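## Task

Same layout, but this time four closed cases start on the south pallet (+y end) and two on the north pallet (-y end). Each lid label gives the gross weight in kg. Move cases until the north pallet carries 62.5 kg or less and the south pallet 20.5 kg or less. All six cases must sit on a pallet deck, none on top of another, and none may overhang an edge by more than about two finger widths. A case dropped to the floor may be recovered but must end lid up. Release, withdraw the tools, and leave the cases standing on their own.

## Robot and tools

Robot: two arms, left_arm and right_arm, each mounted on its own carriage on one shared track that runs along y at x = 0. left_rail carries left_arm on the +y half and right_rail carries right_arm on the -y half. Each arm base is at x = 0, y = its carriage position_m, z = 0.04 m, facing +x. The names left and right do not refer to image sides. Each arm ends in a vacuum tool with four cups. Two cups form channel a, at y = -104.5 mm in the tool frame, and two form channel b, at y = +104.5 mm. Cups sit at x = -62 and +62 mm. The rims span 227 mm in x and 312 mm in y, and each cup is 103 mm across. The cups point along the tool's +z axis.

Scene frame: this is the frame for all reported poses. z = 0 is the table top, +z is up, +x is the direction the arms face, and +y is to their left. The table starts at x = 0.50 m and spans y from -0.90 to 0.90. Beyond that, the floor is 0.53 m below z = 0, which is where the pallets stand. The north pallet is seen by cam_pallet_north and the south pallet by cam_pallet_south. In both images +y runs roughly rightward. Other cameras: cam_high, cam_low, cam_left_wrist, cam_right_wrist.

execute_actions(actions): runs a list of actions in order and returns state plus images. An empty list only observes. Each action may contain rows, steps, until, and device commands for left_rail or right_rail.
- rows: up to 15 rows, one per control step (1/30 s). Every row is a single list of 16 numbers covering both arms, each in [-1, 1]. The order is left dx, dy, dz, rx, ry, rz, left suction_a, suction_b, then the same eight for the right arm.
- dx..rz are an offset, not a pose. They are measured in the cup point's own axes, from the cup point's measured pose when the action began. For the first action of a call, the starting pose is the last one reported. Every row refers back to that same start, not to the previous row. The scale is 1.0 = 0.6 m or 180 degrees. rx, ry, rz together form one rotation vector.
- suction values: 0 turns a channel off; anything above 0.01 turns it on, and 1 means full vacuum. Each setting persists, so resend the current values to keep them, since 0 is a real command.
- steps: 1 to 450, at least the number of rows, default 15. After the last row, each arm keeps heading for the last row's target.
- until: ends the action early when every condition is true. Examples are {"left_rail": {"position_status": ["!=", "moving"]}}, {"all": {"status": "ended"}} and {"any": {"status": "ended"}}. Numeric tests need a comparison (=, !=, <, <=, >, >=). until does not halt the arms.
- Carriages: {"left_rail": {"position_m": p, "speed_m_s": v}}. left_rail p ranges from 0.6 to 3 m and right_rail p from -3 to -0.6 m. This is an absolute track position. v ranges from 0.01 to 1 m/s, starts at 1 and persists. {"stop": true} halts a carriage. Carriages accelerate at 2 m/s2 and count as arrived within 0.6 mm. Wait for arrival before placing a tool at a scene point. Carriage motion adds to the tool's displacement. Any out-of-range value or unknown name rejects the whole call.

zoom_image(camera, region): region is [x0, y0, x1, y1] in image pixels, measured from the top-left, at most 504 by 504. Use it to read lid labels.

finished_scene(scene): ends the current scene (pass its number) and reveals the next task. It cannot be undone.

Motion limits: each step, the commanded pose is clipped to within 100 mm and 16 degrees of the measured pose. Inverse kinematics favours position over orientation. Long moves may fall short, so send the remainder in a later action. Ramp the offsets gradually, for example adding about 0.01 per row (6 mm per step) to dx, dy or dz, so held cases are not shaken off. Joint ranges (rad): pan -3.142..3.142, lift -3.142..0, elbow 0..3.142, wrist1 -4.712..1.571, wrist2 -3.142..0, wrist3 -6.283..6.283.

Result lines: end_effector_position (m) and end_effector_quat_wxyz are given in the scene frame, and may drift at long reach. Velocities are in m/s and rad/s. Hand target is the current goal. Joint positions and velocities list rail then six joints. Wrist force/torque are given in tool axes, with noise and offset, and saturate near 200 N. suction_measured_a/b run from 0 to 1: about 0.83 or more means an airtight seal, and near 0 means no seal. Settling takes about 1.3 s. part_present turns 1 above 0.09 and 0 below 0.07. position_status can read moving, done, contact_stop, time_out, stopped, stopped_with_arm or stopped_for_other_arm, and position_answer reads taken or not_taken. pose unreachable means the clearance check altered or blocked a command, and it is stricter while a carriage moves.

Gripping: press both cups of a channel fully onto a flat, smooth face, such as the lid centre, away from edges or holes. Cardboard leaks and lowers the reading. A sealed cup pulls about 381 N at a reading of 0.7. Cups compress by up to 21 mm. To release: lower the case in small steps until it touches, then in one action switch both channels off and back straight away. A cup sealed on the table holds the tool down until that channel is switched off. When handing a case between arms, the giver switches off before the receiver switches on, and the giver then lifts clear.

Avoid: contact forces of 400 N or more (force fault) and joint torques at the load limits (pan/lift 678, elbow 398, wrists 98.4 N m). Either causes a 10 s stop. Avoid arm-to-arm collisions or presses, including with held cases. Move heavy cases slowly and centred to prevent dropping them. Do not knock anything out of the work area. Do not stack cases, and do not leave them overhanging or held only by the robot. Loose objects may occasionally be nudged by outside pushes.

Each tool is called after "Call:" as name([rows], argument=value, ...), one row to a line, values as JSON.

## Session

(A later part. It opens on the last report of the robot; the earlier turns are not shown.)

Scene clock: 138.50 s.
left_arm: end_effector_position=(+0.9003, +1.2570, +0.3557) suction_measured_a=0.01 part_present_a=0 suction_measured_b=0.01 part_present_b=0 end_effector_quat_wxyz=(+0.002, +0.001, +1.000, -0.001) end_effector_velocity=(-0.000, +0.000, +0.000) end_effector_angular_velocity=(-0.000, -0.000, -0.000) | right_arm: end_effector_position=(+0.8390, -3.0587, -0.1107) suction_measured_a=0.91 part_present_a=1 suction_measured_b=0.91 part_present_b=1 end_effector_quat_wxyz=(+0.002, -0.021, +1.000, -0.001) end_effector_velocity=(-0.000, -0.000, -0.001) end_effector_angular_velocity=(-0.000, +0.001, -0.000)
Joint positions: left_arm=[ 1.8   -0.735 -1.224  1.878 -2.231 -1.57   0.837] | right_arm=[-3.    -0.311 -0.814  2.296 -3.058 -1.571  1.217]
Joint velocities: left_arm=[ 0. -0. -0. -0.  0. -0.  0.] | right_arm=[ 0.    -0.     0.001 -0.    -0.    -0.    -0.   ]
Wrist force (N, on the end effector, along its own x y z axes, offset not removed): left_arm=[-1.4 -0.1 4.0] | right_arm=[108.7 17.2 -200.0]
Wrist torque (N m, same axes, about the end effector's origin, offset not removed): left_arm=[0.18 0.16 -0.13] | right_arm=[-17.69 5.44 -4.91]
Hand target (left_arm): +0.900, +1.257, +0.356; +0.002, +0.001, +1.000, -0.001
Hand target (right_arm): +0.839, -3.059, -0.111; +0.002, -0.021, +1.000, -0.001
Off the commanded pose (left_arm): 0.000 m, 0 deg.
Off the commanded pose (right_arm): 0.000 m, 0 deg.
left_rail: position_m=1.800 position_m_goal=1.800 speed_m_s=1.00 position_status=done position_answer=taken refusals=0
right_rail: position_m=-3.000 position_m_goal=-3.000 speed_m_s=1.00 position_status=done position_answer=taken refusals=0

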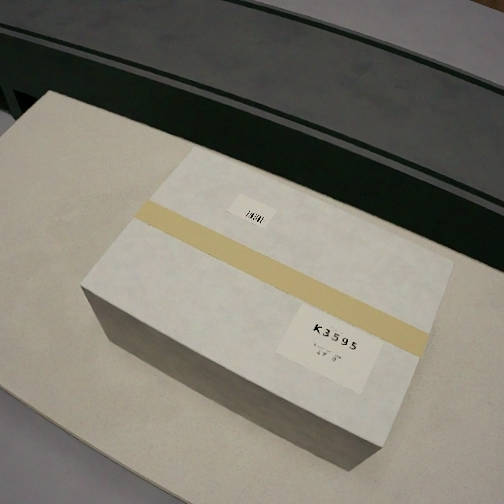

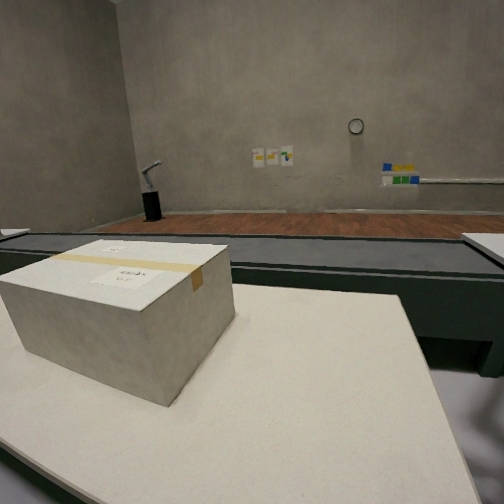

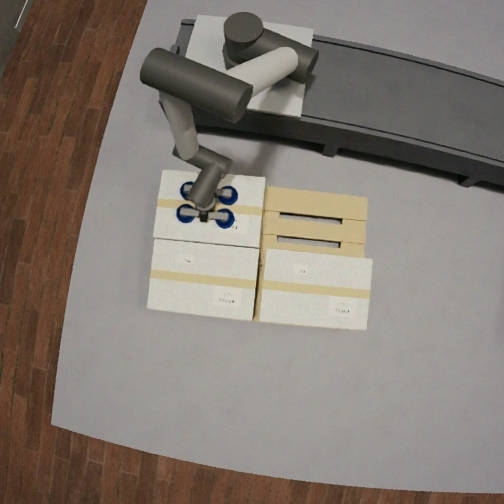

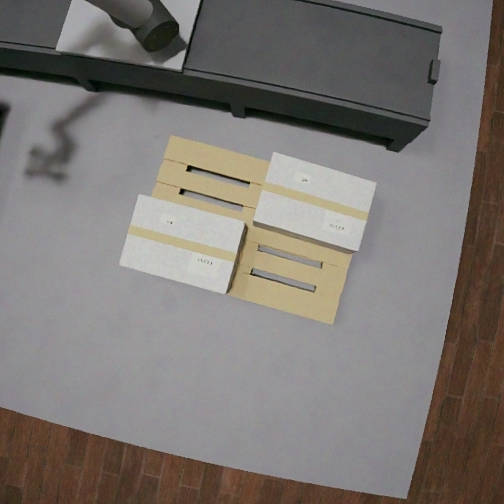

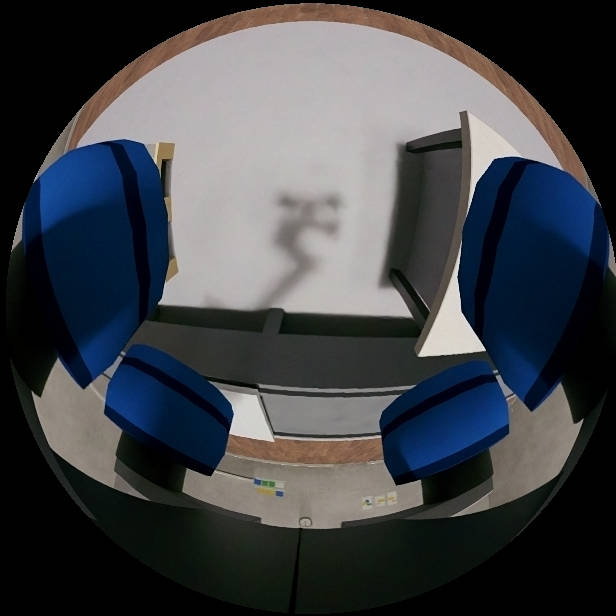

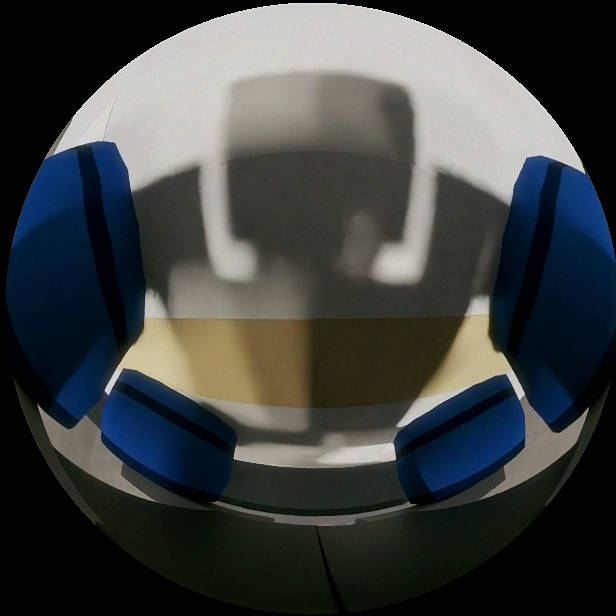

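Call:
execute_actions([
  {"rows":[[0,0,0,0,0,0,0,0,0,0,-0.77,0,0,0,0,0]],"steps":40},
  {"rows":[[0,0,0,0,0,0,0,0,0,0,0,0,0,0.013,0,0]],"steps":10,"right_rail":{"position_m":-0.6}},
  {"rows":[[0,0,0,0,0,0,0,0,-0.1,0.6,0,0,0,0,0,0]],"steps":40},
  {"rows":[[0,0,0,0,0,0,0,0,0,0.61,0,0,0,0,0,0]],"steps":55},
])

Scene clock: 151.83 s.
left_arm: end_effector_position=(+0.9003, +1.2570, +0.3558) suction_measured_a=0.01 part_present_a=0 suction_measured_b=0.01 part_present_b=0 end_effector_quat_wxyz=(+0.002, +0.001, +1.000, -0.001) end_effector_velocity=(-0.000, -0.000, +0.000) end_effector_angular_velocity=(-0.000, -0.000, +0.000) | right_arm: end_effector_position=(+0.8391, -3.0567, -0.1098) suction_measured_a=0.91 part_present_a=1 suction_measured_b=0.91 part_present_b=1 end_effector_quat_wxyz=(+0.002, -0.021, +1.000, -0.001) end_effector_velocity=(+0.000, +0.000, +0.000) end_effector_angular_velocity=(+0.000, -0.000, +0.000)
Joint positions: left_arm=[ 1.8   -0.735 -1.224  1.878 -2.231 -1.57   0.837] | right_arm=[-2.998 -0.311 -0.815  2.297 -3.057 -1.571  1.217]
Joint velocities: left_arm=[ 0. -0. -0.  0. -0. -0. -0.] | right_arm=[ 0.  0. -0.  0.  0.  0. -0.]
Wrist force (N, on the end effector, along its own x y z axes, offset not removed): left_arm=[-1.1 2.9 2.3] | right_arm=[-6.1 -3.4 -51.2]
Wrist torque (N m, same axes, about the end effector's origin, offset not removed): left_arm=[0.49 0.11 -0.18] | right_arm=[-10.26 14.66 -0.56]
Hand target (left_arm): +0.900, +1.257, +0.356; +0.002, +0.001, +1.000, -0.001
Hand target (right_arm): +0.839, -3.057, -0.110; +0.002, -0.021, +1.000, -0.001
Off the commanded pose (left_arm): 0.000 m, 0 deg.
Off the commanded pose (right_arm): 0.366 m, 0 deg.
FORCE FAULT: contact force on the right arm reached its limit, and that arm stopped for 10 seconds. The contact can be on any part of that arm, not only on its tool. That arm ran no command of this call. That arm holds still and accepts commands again. Move the arm away from the contact; if what it grips holds it there, let go first. Pushing or pulling that hard again can fault the arm again.
left_rail: position_m=1.800 position_m_goal=1.800 speed_m_s=1.00 position_status=done position_answer=taken refusals=0
right_rail: position_m=-2.998 position_m_goal=-2.998 speed_m_s=1.00 position_status=stopped_with_arm position_answer=taken refusals=0

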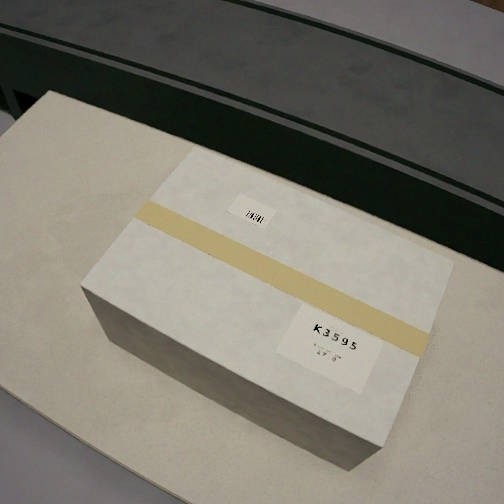

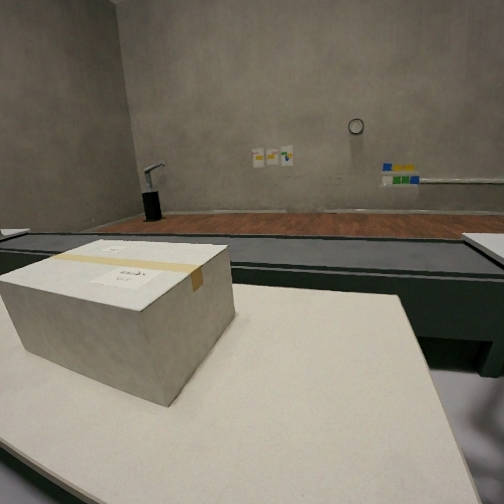

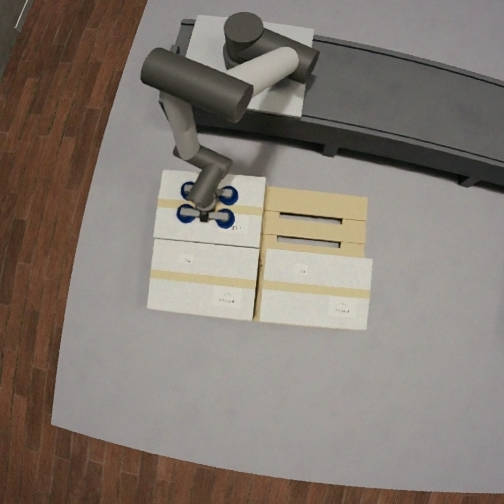

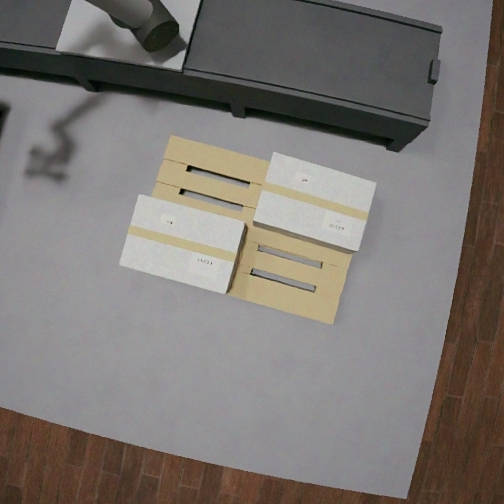

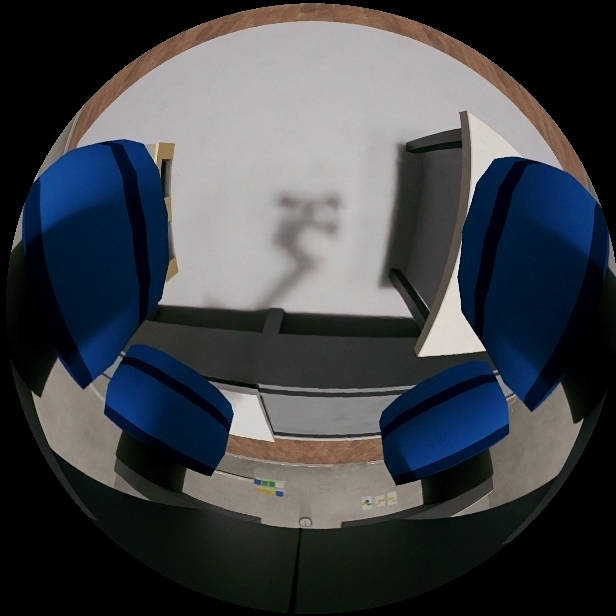

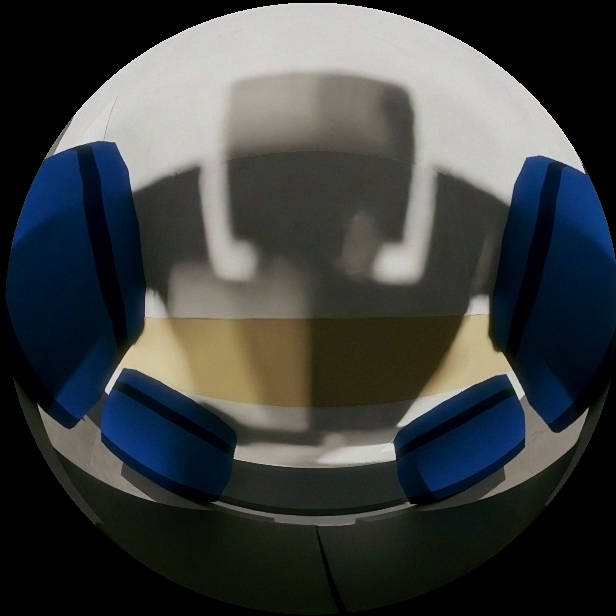

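Call:
execute_actions([
  {"rows":[[0,0,0,0,0,0,0,0,0,0,-0.77,0,0,0,0,0]],"steps":40},
  {"rows":[[0,0,0,0,0,0,0,0,0,0,0,0,0,0.013,0,0]],"steps":10,"right_rail":{"position_m":-0.6}},
  {"rows":[[0,0,0,0,0,0,0,0,-0.1,0.6,0,0,0,0,0,0]],"steps":40},
  {"rows":[[0,0,0,0,0,0,0,0,0,0.61,0,0,0,0,0,0]],"steps":55},
])

Scene clock: 163.73 s.
left_arm: end_effector_position=(+0.9003, +1.2570, +0.3558) suction_measured_a=0.01 part_present_a=0 suction_measured_b=0.01 part_present_b=0 end_effector_quat_wxyz=(+0.002, +0.001, +1.000, -0.001) end_effector_velocity=(-0.000, +0.000, +0.000) end_effector_angular_velocity=(-0.000, -0.000, +0.000) | right_arm: end_effector_position=(+0.8927, +0.0677, +0.3484) suction_measured_a=0.00 part_present_a=0 suction_measured_b=0.00 part_present_b=0 end_effector_quat_wxyz=(+0.003, -0.003, +1.000, -0.001) end_effector_velocity=(-0.000, +0.000, -0.000) end_effector_angular_velocity=(-0.000, +0.000, +0.000)
Joint positions: left_arm=[ 1.8   -0.735 -1.224  1.878 -2.231 -1.57   0.837] | right_arm=[-0.6    0.462 -1.156  1.786 -2.206 -1.575  2.026]
Joint velocities: left_arm=[ 0. -0. -0.  0. -0.  0. -0.] | right_arm=[ 0.  0.  0. -0.  0. -0.  0.]
Wrist force (N, on the end effector, along its own x y z axes, offset not removed): left_arm=[0.9 -0.7 1.8] | right_arm=[-1.1 5.8 0.3]
Wrist torque (N m, same axes, about the end effector's origin, offset not removed): left_arm=[0.01 -0.31 -0.18] | right_arm=[1.20 -0.13 -0.42]
Hand target (left_arm): +0.900, +1.257, +0.356; +0.002, +0.001, +1.000, -0.001
Hand target (right_arm): +0.893, +0.068, +0.348; +0.003, -0.003, +1.000, -0.001
Off the commanded pose (left_arm): 0.000 m, 0 deg.
Off the commanded pose (right_arm): 0.000 m, 0 deg.
left_rail: position_m=1.800 position_m_goal=1.800 speed_m_s=1.00 position_status=done position_answer=taken refusals=0
right_rail: position_m=-0.600 position_m_goal=-0.600 speed_m_s=1.00 position_status=done position_answer=taken refusals=0

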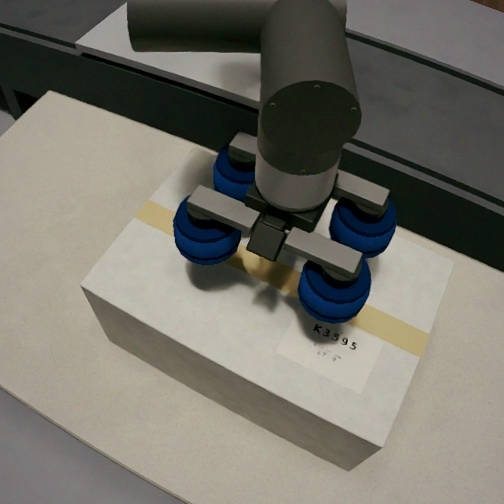

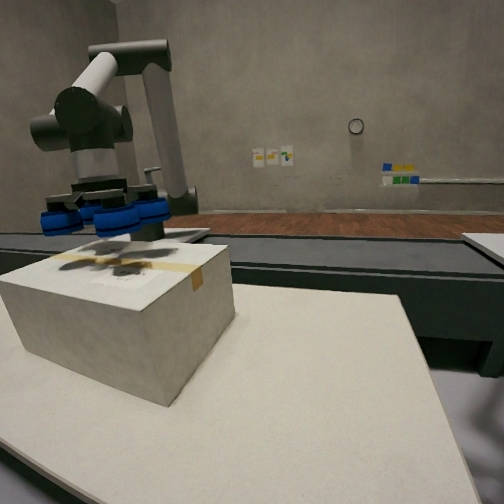

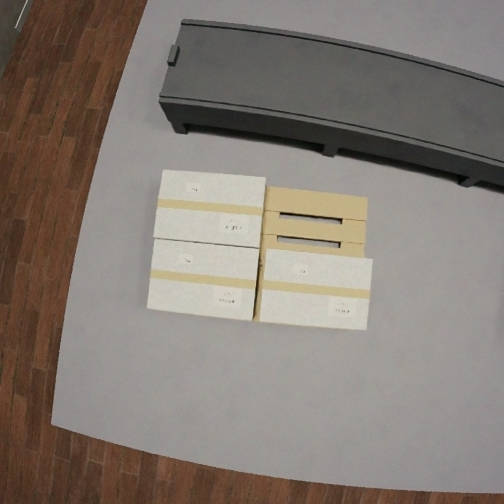

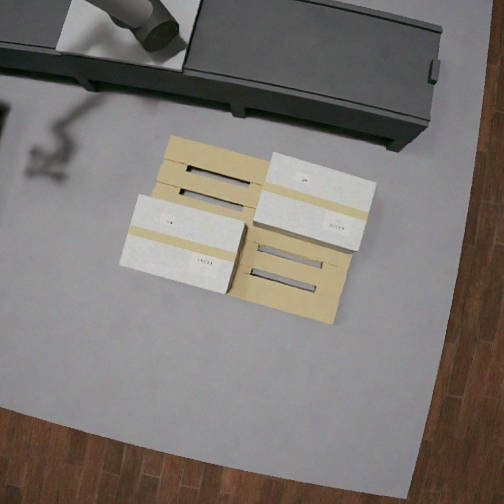

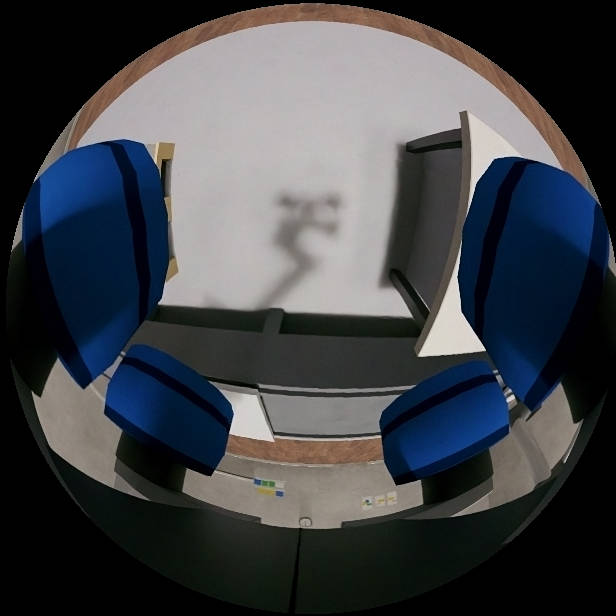

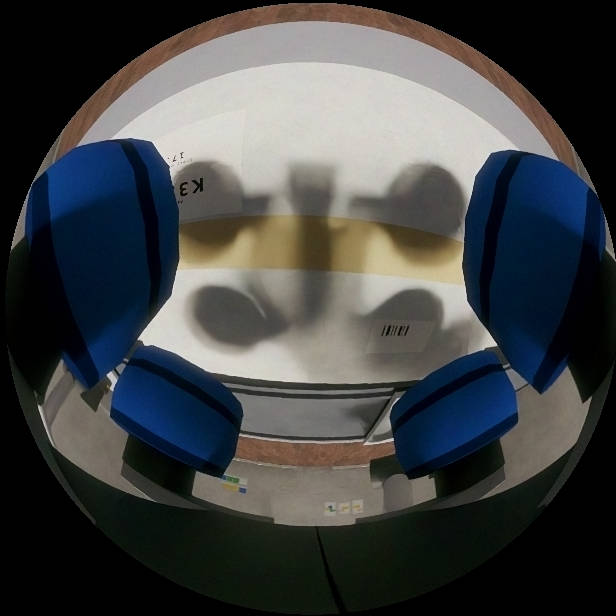

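Call:
execute_actions([
  {"rows":[[0,0,0,0,0,0,0,0,-0.01,0,0.175,0,0,0,1,1]],"steps":60},
  {"rows":[[0,0,0,0,0,0,0,0,0,0,-0.01,0,0,0,1,1],[0,0,0,0,0,0,0,0,0,0,-0.03,0,0,0,1,1],[0,0,0,0,0,0,0,0,0,0,-0.06,0,0,0,1,1],[0,0,0,0,0,0,0,0,0,0,-0.1,0,0,0,1,1],[0,0,0,0,0,0,0,0,0,0,-0.15,0,0,0,1,1]],"steps":22},
  {"rows":[[0,0,0,0,0,0,0,0,0.01,-0.03,0,0,0,0,1,1],[0,0,0,0,0,0,0,0,0.02,-0.07,0,0,0,0,1,1],[0,0,0,0,0,0,0,0,0.16,-0.69,0,0,0,-0.011,1,1]],"steps":95,"right_rail":{"position_m":-2.7}},
  {"rows":[[0,0,0,0,0,0,0,0,0,0,0.03,0,0,0,1,1],[0,0,0,0,0,0,0,0,0,0,0.08,0,0,0,1,1],[0,0,0,0,0,0,0,0,0,0,0.28,0,0,0,1,1]],"steps":30},
])

Scene clock: 181.77 s.
left_arm: end_effector_position=(+0.9003, +1.2570, +0.3558) suction_measured_a=0.01 part_present_a=0 suction_measured_b=0.01 part_present_b=0 end_effector_quat_wxyz=(+0.002, +0.001, +1.000, -0.001) end_effector_velocity=(+0.000, -0.000, -0.000) end_effector_angular_velocity=(+0.000, +0.000, -0.000) | right_arm: end_effector_position=(+0.8062, -2.4472, +0.1648) suction_measured_a=0.91 part_present_a=1 suction_measured_b=0.91 part_present_b=1 end_effector_quat_wxyz=(+0.003, -0.021, +1.000, -0.001) end_effector_velocity=(+0.001, +0.000, -0.003) end_effector_angular_velocity=(+0.000, -0.001, +0.000)
Joint positions: left_arm=[ 1.8   -0.735 -1.224  1.878 -2.231 -1.57   0.837] | right_arm=[-2.7    0.064 -1.217  2.269 -2.629 -1.573  1.594]
Joint velocities: left_arm=[ 0.  0.  0. -0.  0. -0.  0.] | right_arm=[ 0.     0.     0.004  0.    -0.005  0.     0.   ]
Wrist force (N, on the end effector, along its own x y z axes, offset not removed): left_arm=[-2.8 -2.3 2.9] | right_arm=[-0.6 4.6 54.6]
Wrist torque (N m, same axes, about the end effector's origin, offset not removed): left_arm=[-0.19 0.31 -0.02] | right_arm=[-5.58 1.04 -0.39]
Hand target (left_arm): +0.900, +1.257, +0.356; +0.002, +0.001, +1.000, -0.001
Hand target (right_arm): +0.806, -2.447, +0.164; +0.003, -0.021, +1.000, -0.001
Off the commanded pose (left_arm): 0.000 m, 0 deg.
Off the commanded pose (right_arm): 0.000 m, 0 deg.
left_rail: position_m=1.800 position_m_goal=1.800 speed_m_s=1.00 position_status=done position_answer=taken refusals=0
right_rail: position_m=-2.700 position_m_goal=-2.700 speed_m_s=1.00 position_status=done position_answer=taken refusals=0

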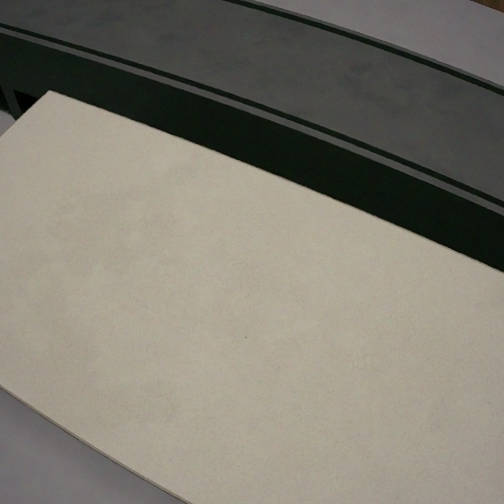

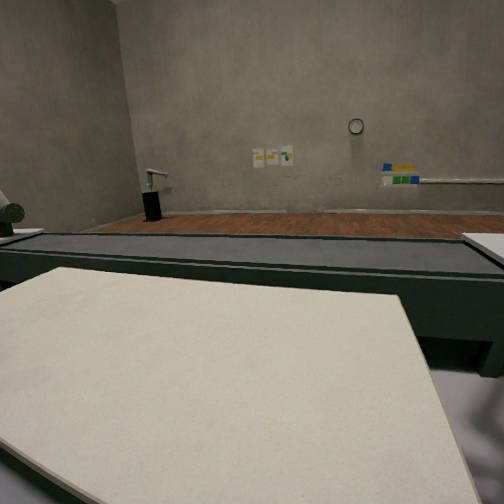

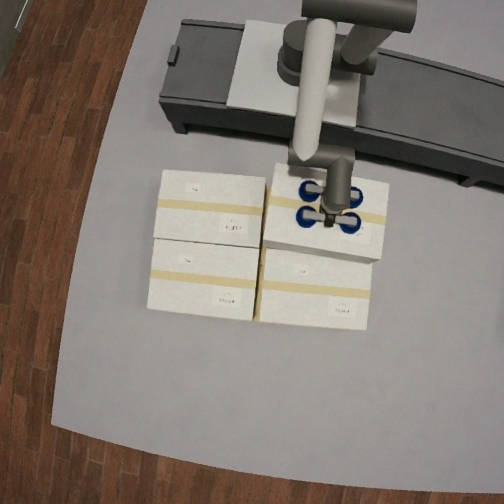

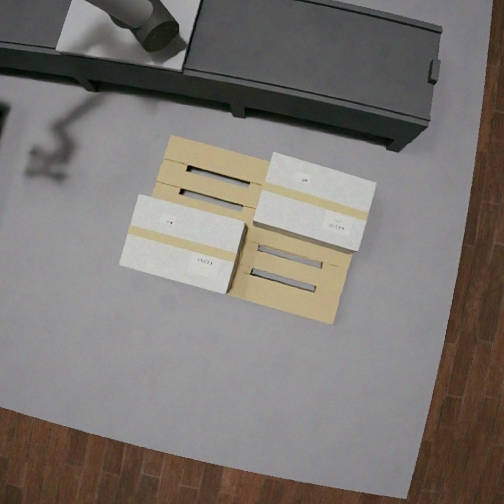

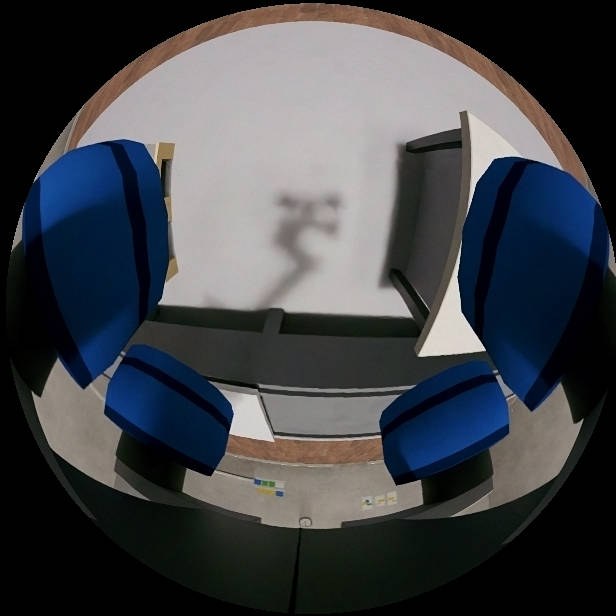

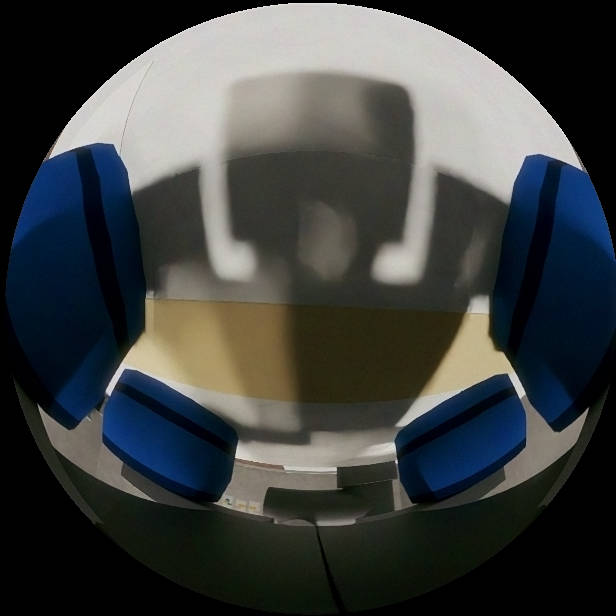

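Call:
execute_actions([
  {"rows":[[0,0,0,0,0,0,0,0,0.02,0,0,0,0,0,1,1],[0,0,0,0,0,0,0,0,0.045,0,0,0,0,0,1,1]],"steps":15},
  {"rows":[[0,0,0,0,0,0,0,0,0,0,0.03,0,0,0,1,1],[0,0,0,0,0,0,0,0,0,0,0.08,0,0,0,1,1],[0,0,0,0,0,0,0,0,0,0,0.47,0,0,0,1,1]],"steps":45},
])

Call:
zoom_image(camera="cam_pallet_north", region=[130,140,400,350])

Scene clock: 198.47 s.
left_arm: end_effector_position=(+0.9003, +1.2570, +0.3558) suction_measured_a=0.01 part_present_a=0 suction_measured_b=0.01 part_present_b=0 end_effector_quat_wxyz=(+0.002, +0.001, +1.000, -0.001) end_effector_velocity=(-0.000, -0.000, +0.000) end_effector_angular_velocity=(-0.000, -0.000, +0.000) | right_arm: end_effector_position=(+0.7766, -2.4473, +0.1285) suction_measured_a=0.91 part_present_a=1 suction_measured_b=0.91 part_present_b=1 end_effector_quat_wxyz=(+0.001, -0.021, +1.000, +0.002) end_effector_velocity=(+0.000, -0.000, -0.000) end_effector_angular_velocity=(-0.000, +0.000, -0.000)
Joint positions: left_arm=[ 1.8   -0.735 -1.224  1.878 -2.231 -1.57   0.837] | right_arm=[-2.7    0.065 -1.188  2.32  -2.704 -1.567  1.594]
Joint velocities: left_arm=[ 0. -0. -0.  0.  0.  0. -0.] | right_arm=[ 0. -0.  0. -0. -0. -0.  0.]
Wrist force (N, on the end effector, along its own x y z axes, offset not removed): left_arm=[-4.9 -3.1 3.9] | right_arm=[0.2 5.2 51.6]
Wrist torque (N m, same axes, about the end effector's origin, offset not removed): left_arm=[-0.36 0.62 -0.18] | right_arm=[-5.70 0.33 -0.34]
Hand target (left_arm): +0.900, +1.257, +0.356; +0.002, +0.001, +1.000, -0.001
Hand target (right_arm): +0.777, -2.447, +0.129; +0.001, -0.020, +1.000, +0.002
Off the commanded pose (left_arm): 0.000 m, 0 deg.
Off the commanded pose (right_arm): 0.246 m, 0 deg.
FORCE FAULT: contact force on the right arm reached its limit, and that arm stopped for 10 seconds. The contact can be on any part of that arm, not only on its tool. That arm's remaining commands of this call were not run. That arm holds still and accepts commands again. Move the arm away from the contact; if what it grips holds it there, let go first. Pushing or pulling that hard again can fault the arm again.
left_rail: position_m=1.800 position_m_goal=1.800 speed_m_s=1.00 position_status=done position_answer=taken refusals=0
right_rail: position_m=-2.700 position_m_goal=-2.700 speed_m_s=1.00 position_status=done position_answer=taken refusals=0

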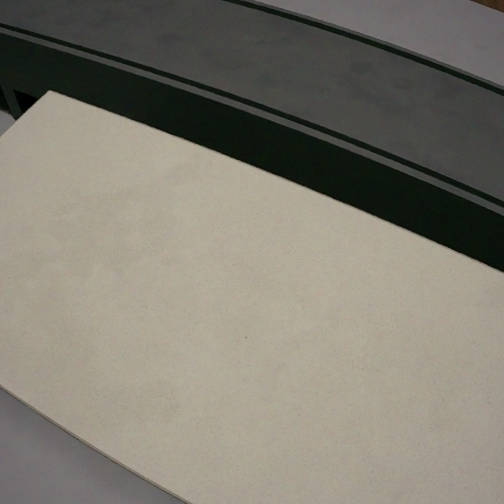

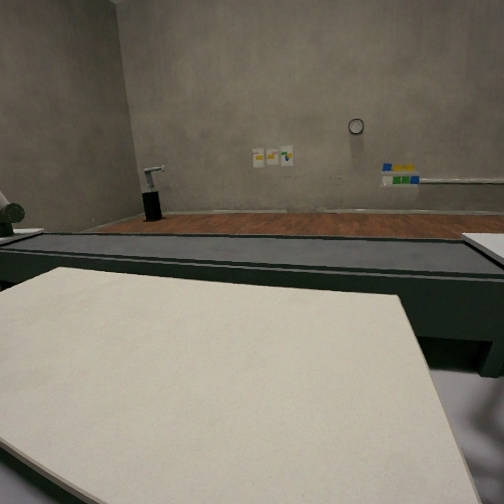

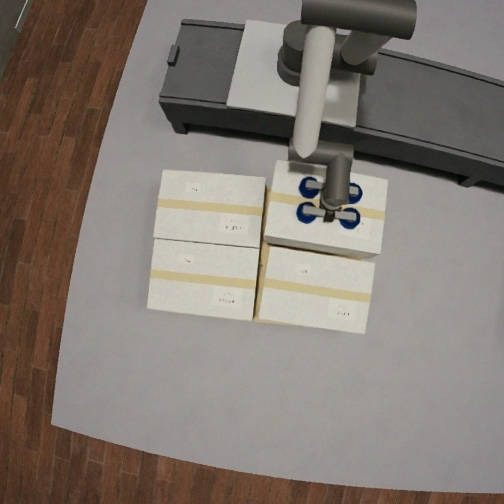

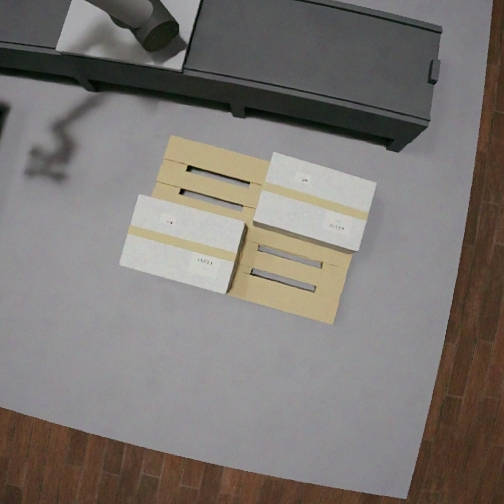

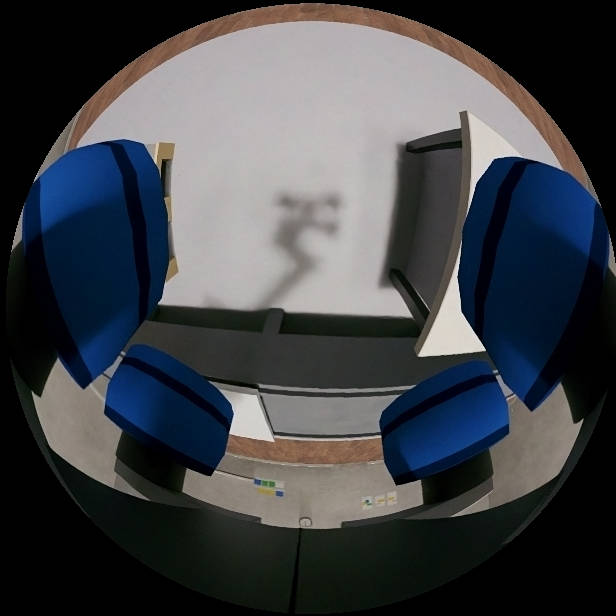

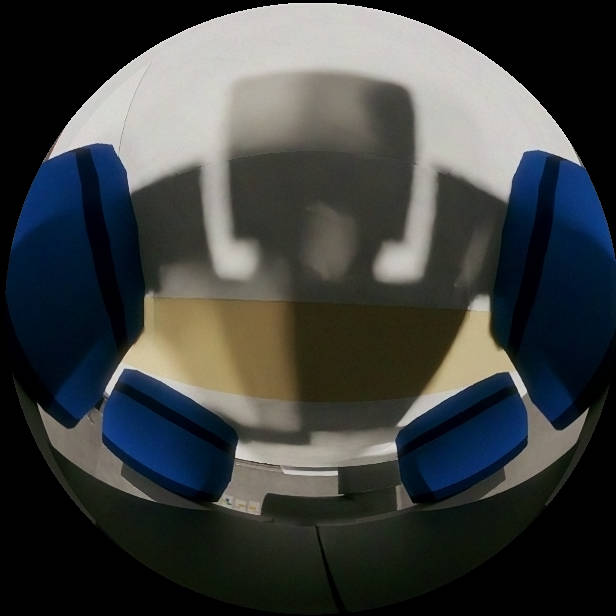

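Region (130, 140, 400, 350) of cam_pallet_north's 504x504 image, scaled by 1.867, with more detail than that image has.

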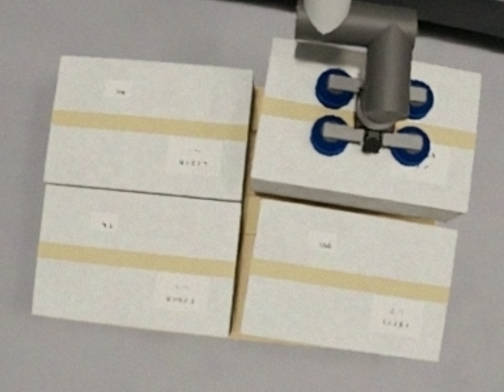

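Call:
execute_actions([
  {"rows":[[0,0,0,0,0,0,0,0,0.015,0,0,0,0,-0.005,1,1],[0,0,0,0,0,0,0,0,0.04,0,0,0,0,-0.012,1,1]],"steps":15},
  {"rows":[[0,0,0,0,0,0,0,0,0,0,0.01,0,0,0,1,1],[0,0,0,0,0,0,0,0,0,0,0.02,0,0,0,1,1],[0,0,0,0,0,0,0,0,0,0,0.03,0,0,0,1,1],[0,0,0,0,0,0,0,0,0,0,0.045,0,0,0,1,1],[0,0,0,0,0,0,0,0,0,0,0.06,0,0,0,1,1],[0,0,0,0,0,0,0,0,0,0,0.08,0,0,0,1,1],[0,0,0,0,0,0,0,0,0,0,0.42,0,0,0,1,1]],"steps":45},
])

Call:
zoom_image(camera="cam_pallet_north", region=[130,140,400,350])

Scene clock: 214.43 s.
left_arm: end_effector_position=(+0.9003, +1.2570, +0.3558) suction_measured_a=0.01 part_present_a=0 suction_measured_b=0.01 part_present_b=0 end_effector_quat_wxyz=(+0.002, +0.001, +1.000, -0.001) end_effector_velocity=(-0.000, -0.000, +0.000) end_effector_angular_velocity=(-0.000, +0.000, +0.000) | right_arm: end_effector_position=(+0.7538, -2.4475, -0.1234) suction_measured_a=0.91 part_present_a=1 suction_measured_b=0.91 part_present_b=1 end_effector_quat_wxyz=(+0.001, -0.039, +0.999, +0.002) end_effector_velocity=(+0.000, +0.000, -0.001) end_effector_angular_velocity=(+0.000, -0.000, +0.000)
Joint positions: left_arm=[ 1.8   -0.735 -1.224  1.878 -2.231 -1.57   0.837] | right_arm=[-2.7    0.066 -0.798  2.359 -3.133 -1.567  1.56 ]
Joint velocities: left_arm=[ 0. -0. -0.  0. -0. -0. -0.] | right_arm=[ 0.     0.     0.001 -0.    -0.001  0.     0.   ]
Wrist force (N, on the end effector, along its own x y z axes, offset not removed): left_arm=[-5.2 -2.1 3.2] | right_arm=[0.1 8.6 50.9]
Wrist torque (N m, same axes, about the end effector's origin, offset not removed): left_arm=[-0.25 0.70 -0.13] | right_arm=[-5.27 0.48 -0.40]
Hand target (left_arm): +0.900, +1.257, +0.356; +0.002, +0.001, +1.000, -0.001
Hand target (right_arm): +0.754, -2.447, -0.123; +0.001, -0.039, +0.999, +0.002
Off the commanded pose (left_arm): 0.000 m, 0 deg.
Off the commanded pose (right_arm): 0.000 m, 0 deg.
left_rail: position_m=1.800 position_m_goal=1.800 speed_m_s=1.00 position_status=done position_answer=taken refusals=0
right_rail: position_m=-2.700 position_m_goal=-2.700 speed_m_s=1.00 position_status=done position_answer=taken refusals=0

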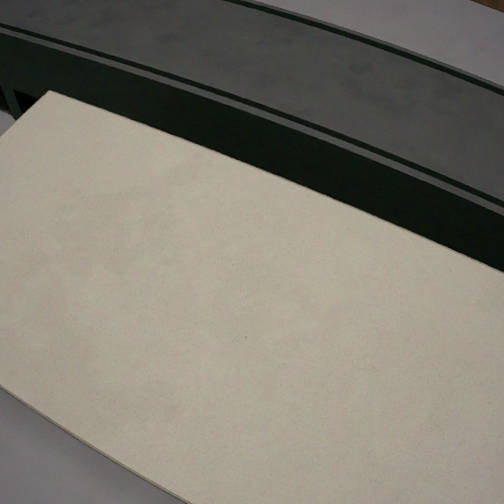

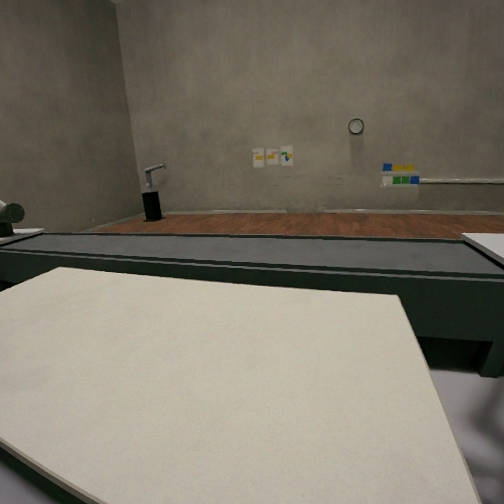

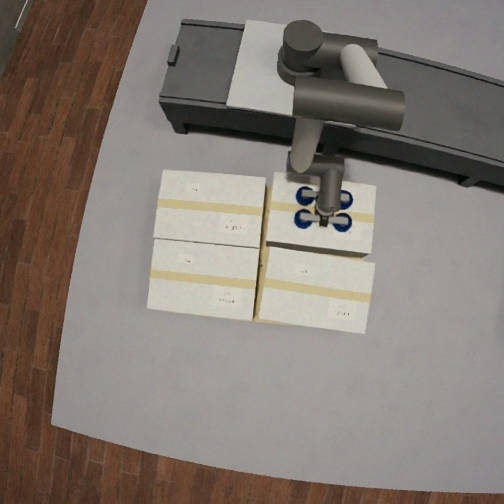

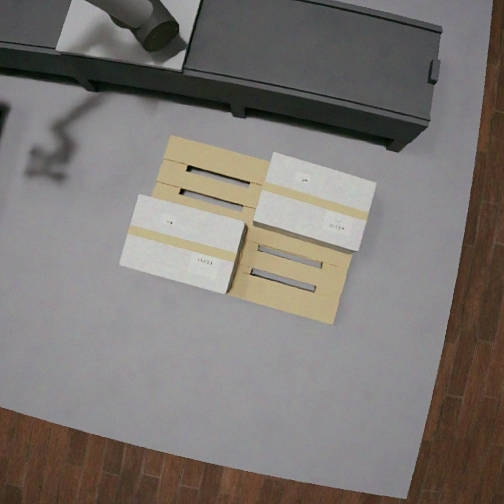

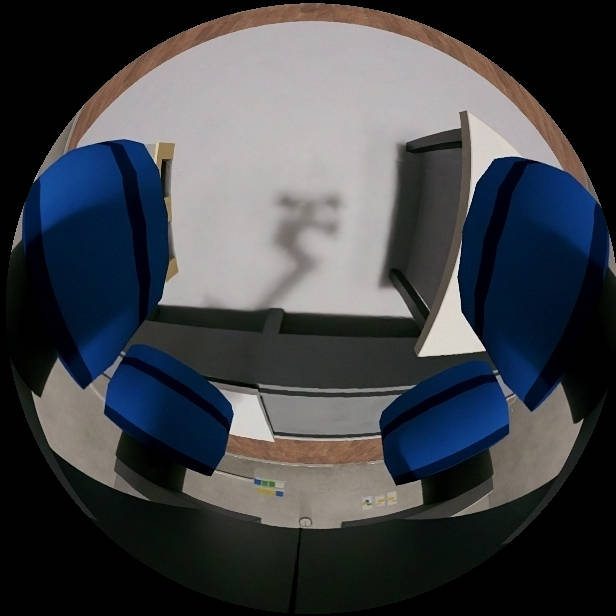

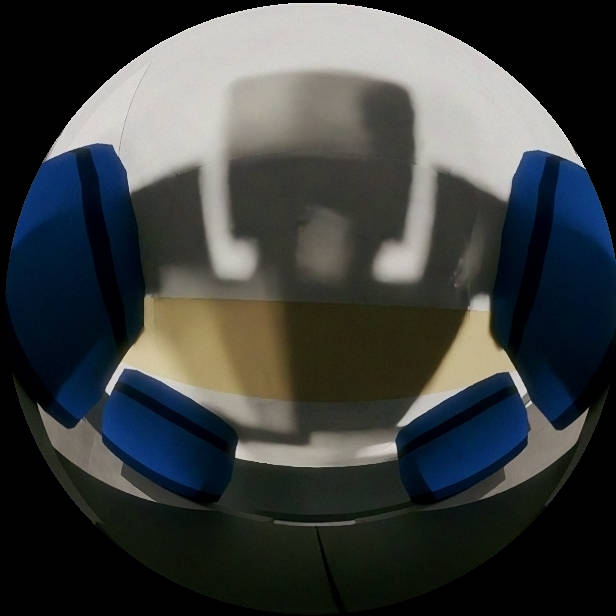

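Region (130, 140, 400, 350) of cam_pallet_north's 504x504 image, scaled by 1.867, with more detail than that image has.

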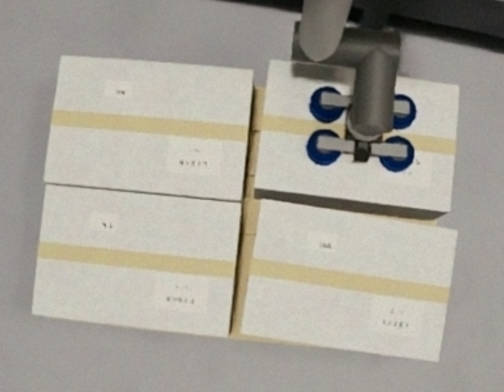

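Call:
execute_actions([
  {"rows":[[0,0,0,0,0,0,0,0,-0.01,-0.005,0,0,0,0,1,1],[0,0,0,0,0,0,0,0,-0.02,-0.01,0,0,0,0,1,1],[0,0,0,0,0,0,0,0,-0.03,-0.02,0,0,0,0,1,1],[0,0,0,0,0,0,0,0,-0.045,-0.025,0.01,0,0,0,1,1],[0,0,0,0,0,0,0,0,-0.06,-0.03,0.02,0,0,0,1,1],[0,0,0,0,0,0,0,0,-0.06,-0.03,0.037,0,0,0,1,1]],"steps":30},
  {"rows":[[0,0,0,0,0,0,0,0,0,0,-0.7,0,0,0,0,0]],"steps":40},
])

Scene clock: 224.33 s.
left_arm: end_effector_position=(+0.9003, +1.2570, +0.3558) suction_measured_a=0.01 part_present_a=0 suction_measured_b=0.01 part_present_b=0 end_effector_quat_wxyz=(+0.002, +0.001, +1.000, -0.001) end_effector_velocity=(+0.000, -0.000, -0.000) end_effector_angular_velocity=(+0.000, +0.000, +0.000) | right_arm: end_effector_position=(+0.7906, -2.4639, +0.2726) suction_measured_a=0.00 part_present_a=0 suction_measured_b=0.00 part_present_b=0 end_effector_quat_wxyz=(+0.001, -0.039, +0.999, +0.002) end_effector_velocity=(-0.000, -0.001, +0.014) end_effector_angular_velocity=(-0.001, +0.008, -0.000)
Joint positions: left_arm=[ 1.8   -0.735 -1.224  1.878 -2.231 -1.57   0.837] | right_arm=[-2.7    0.043 -1.368  2.244 -2.45  -1.567  1.536]
Joint velocities: left_arm=[ 0.  0.  0. -0.  0. -0.  0.] | right_arm=[ 0.    -0.001 -0.016 -0.011  0.034 -0.    -0.001]
Wrist force (N, on the end effector, along its own x y z axes, offset not removed): left_arm=[-1.8 3.0 2.7] | right_arm=[0.7 5.4 -2.3]
Wrist torque (N m, same axes, about the end effector's origin, offset not removed): left_arm=[0.49 0.31 -0.16] | right_arm=[1.16 -0.40 -0.34]
Hand target (left_arm): +0.900, +1.257, +0.356; +0.002, +0.001, +1.000, -0.001
Hand target (right_arm): +0.791, -2.464, +0.274; +0.001, -0.039, +0.999, +0.002
Off the commanded pose (left_arm): 0.000 m, 0 deg.
Off the commanded pose (right_arm): 0.002 m, 0 deg.
left_rail: position_m=1.800 position_m_goal=1.800 speed_m_s=1.00 position_status=done position_answer=taken refusals=0
right_rail: position_m=-2.700 position_m_goal=-2.700 speed_m_s=1.00 position_status=done position_answer=taken refusals=0

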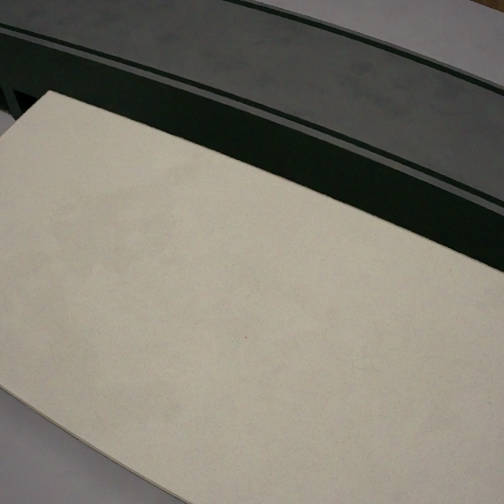

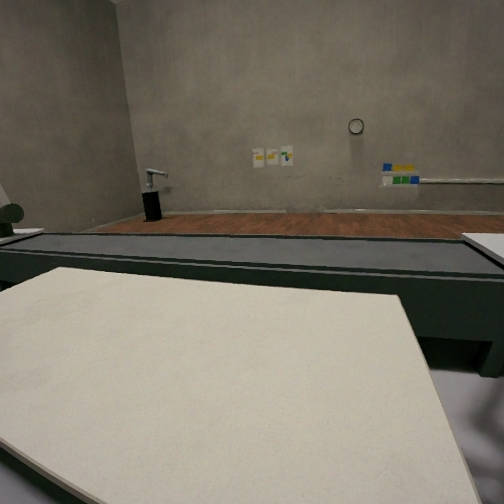

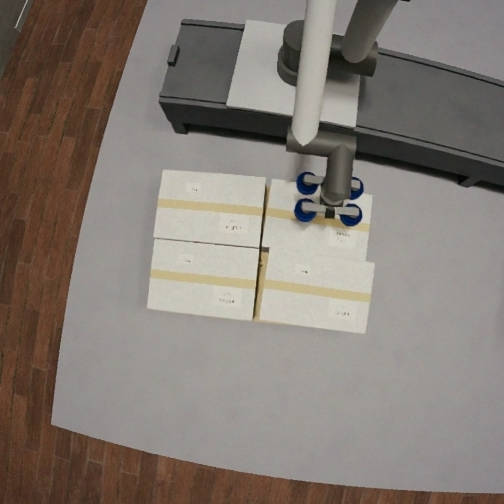

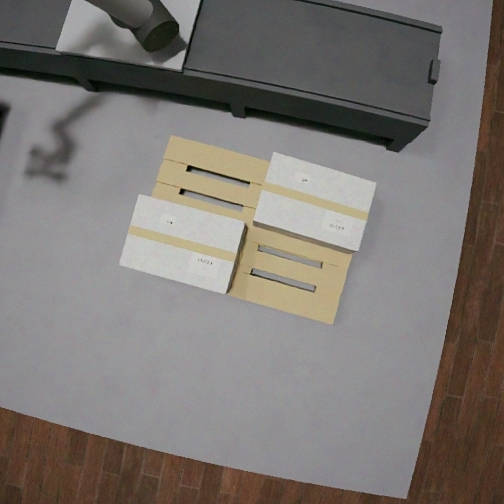

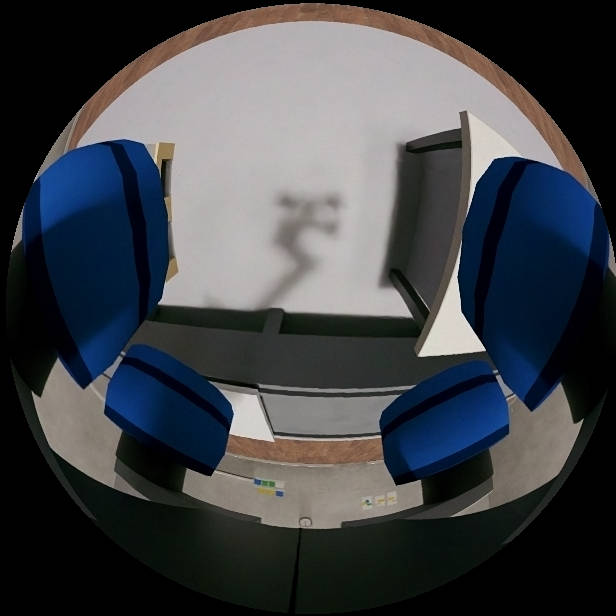

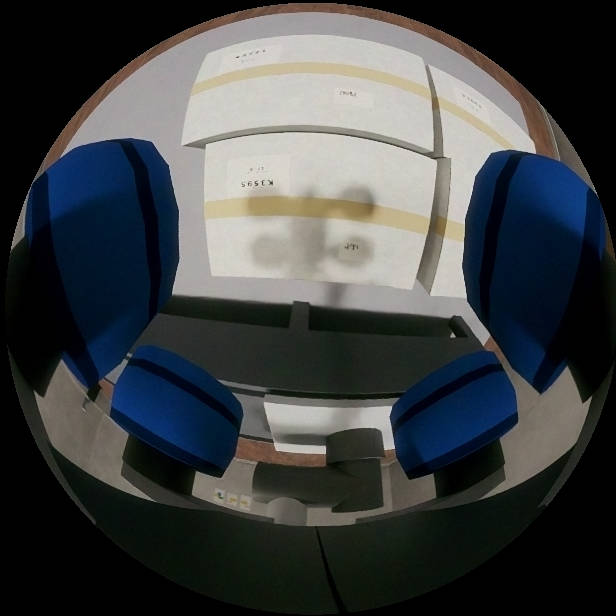

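Call:
finished_scene(scene=2)

The scene is finished: the task was done.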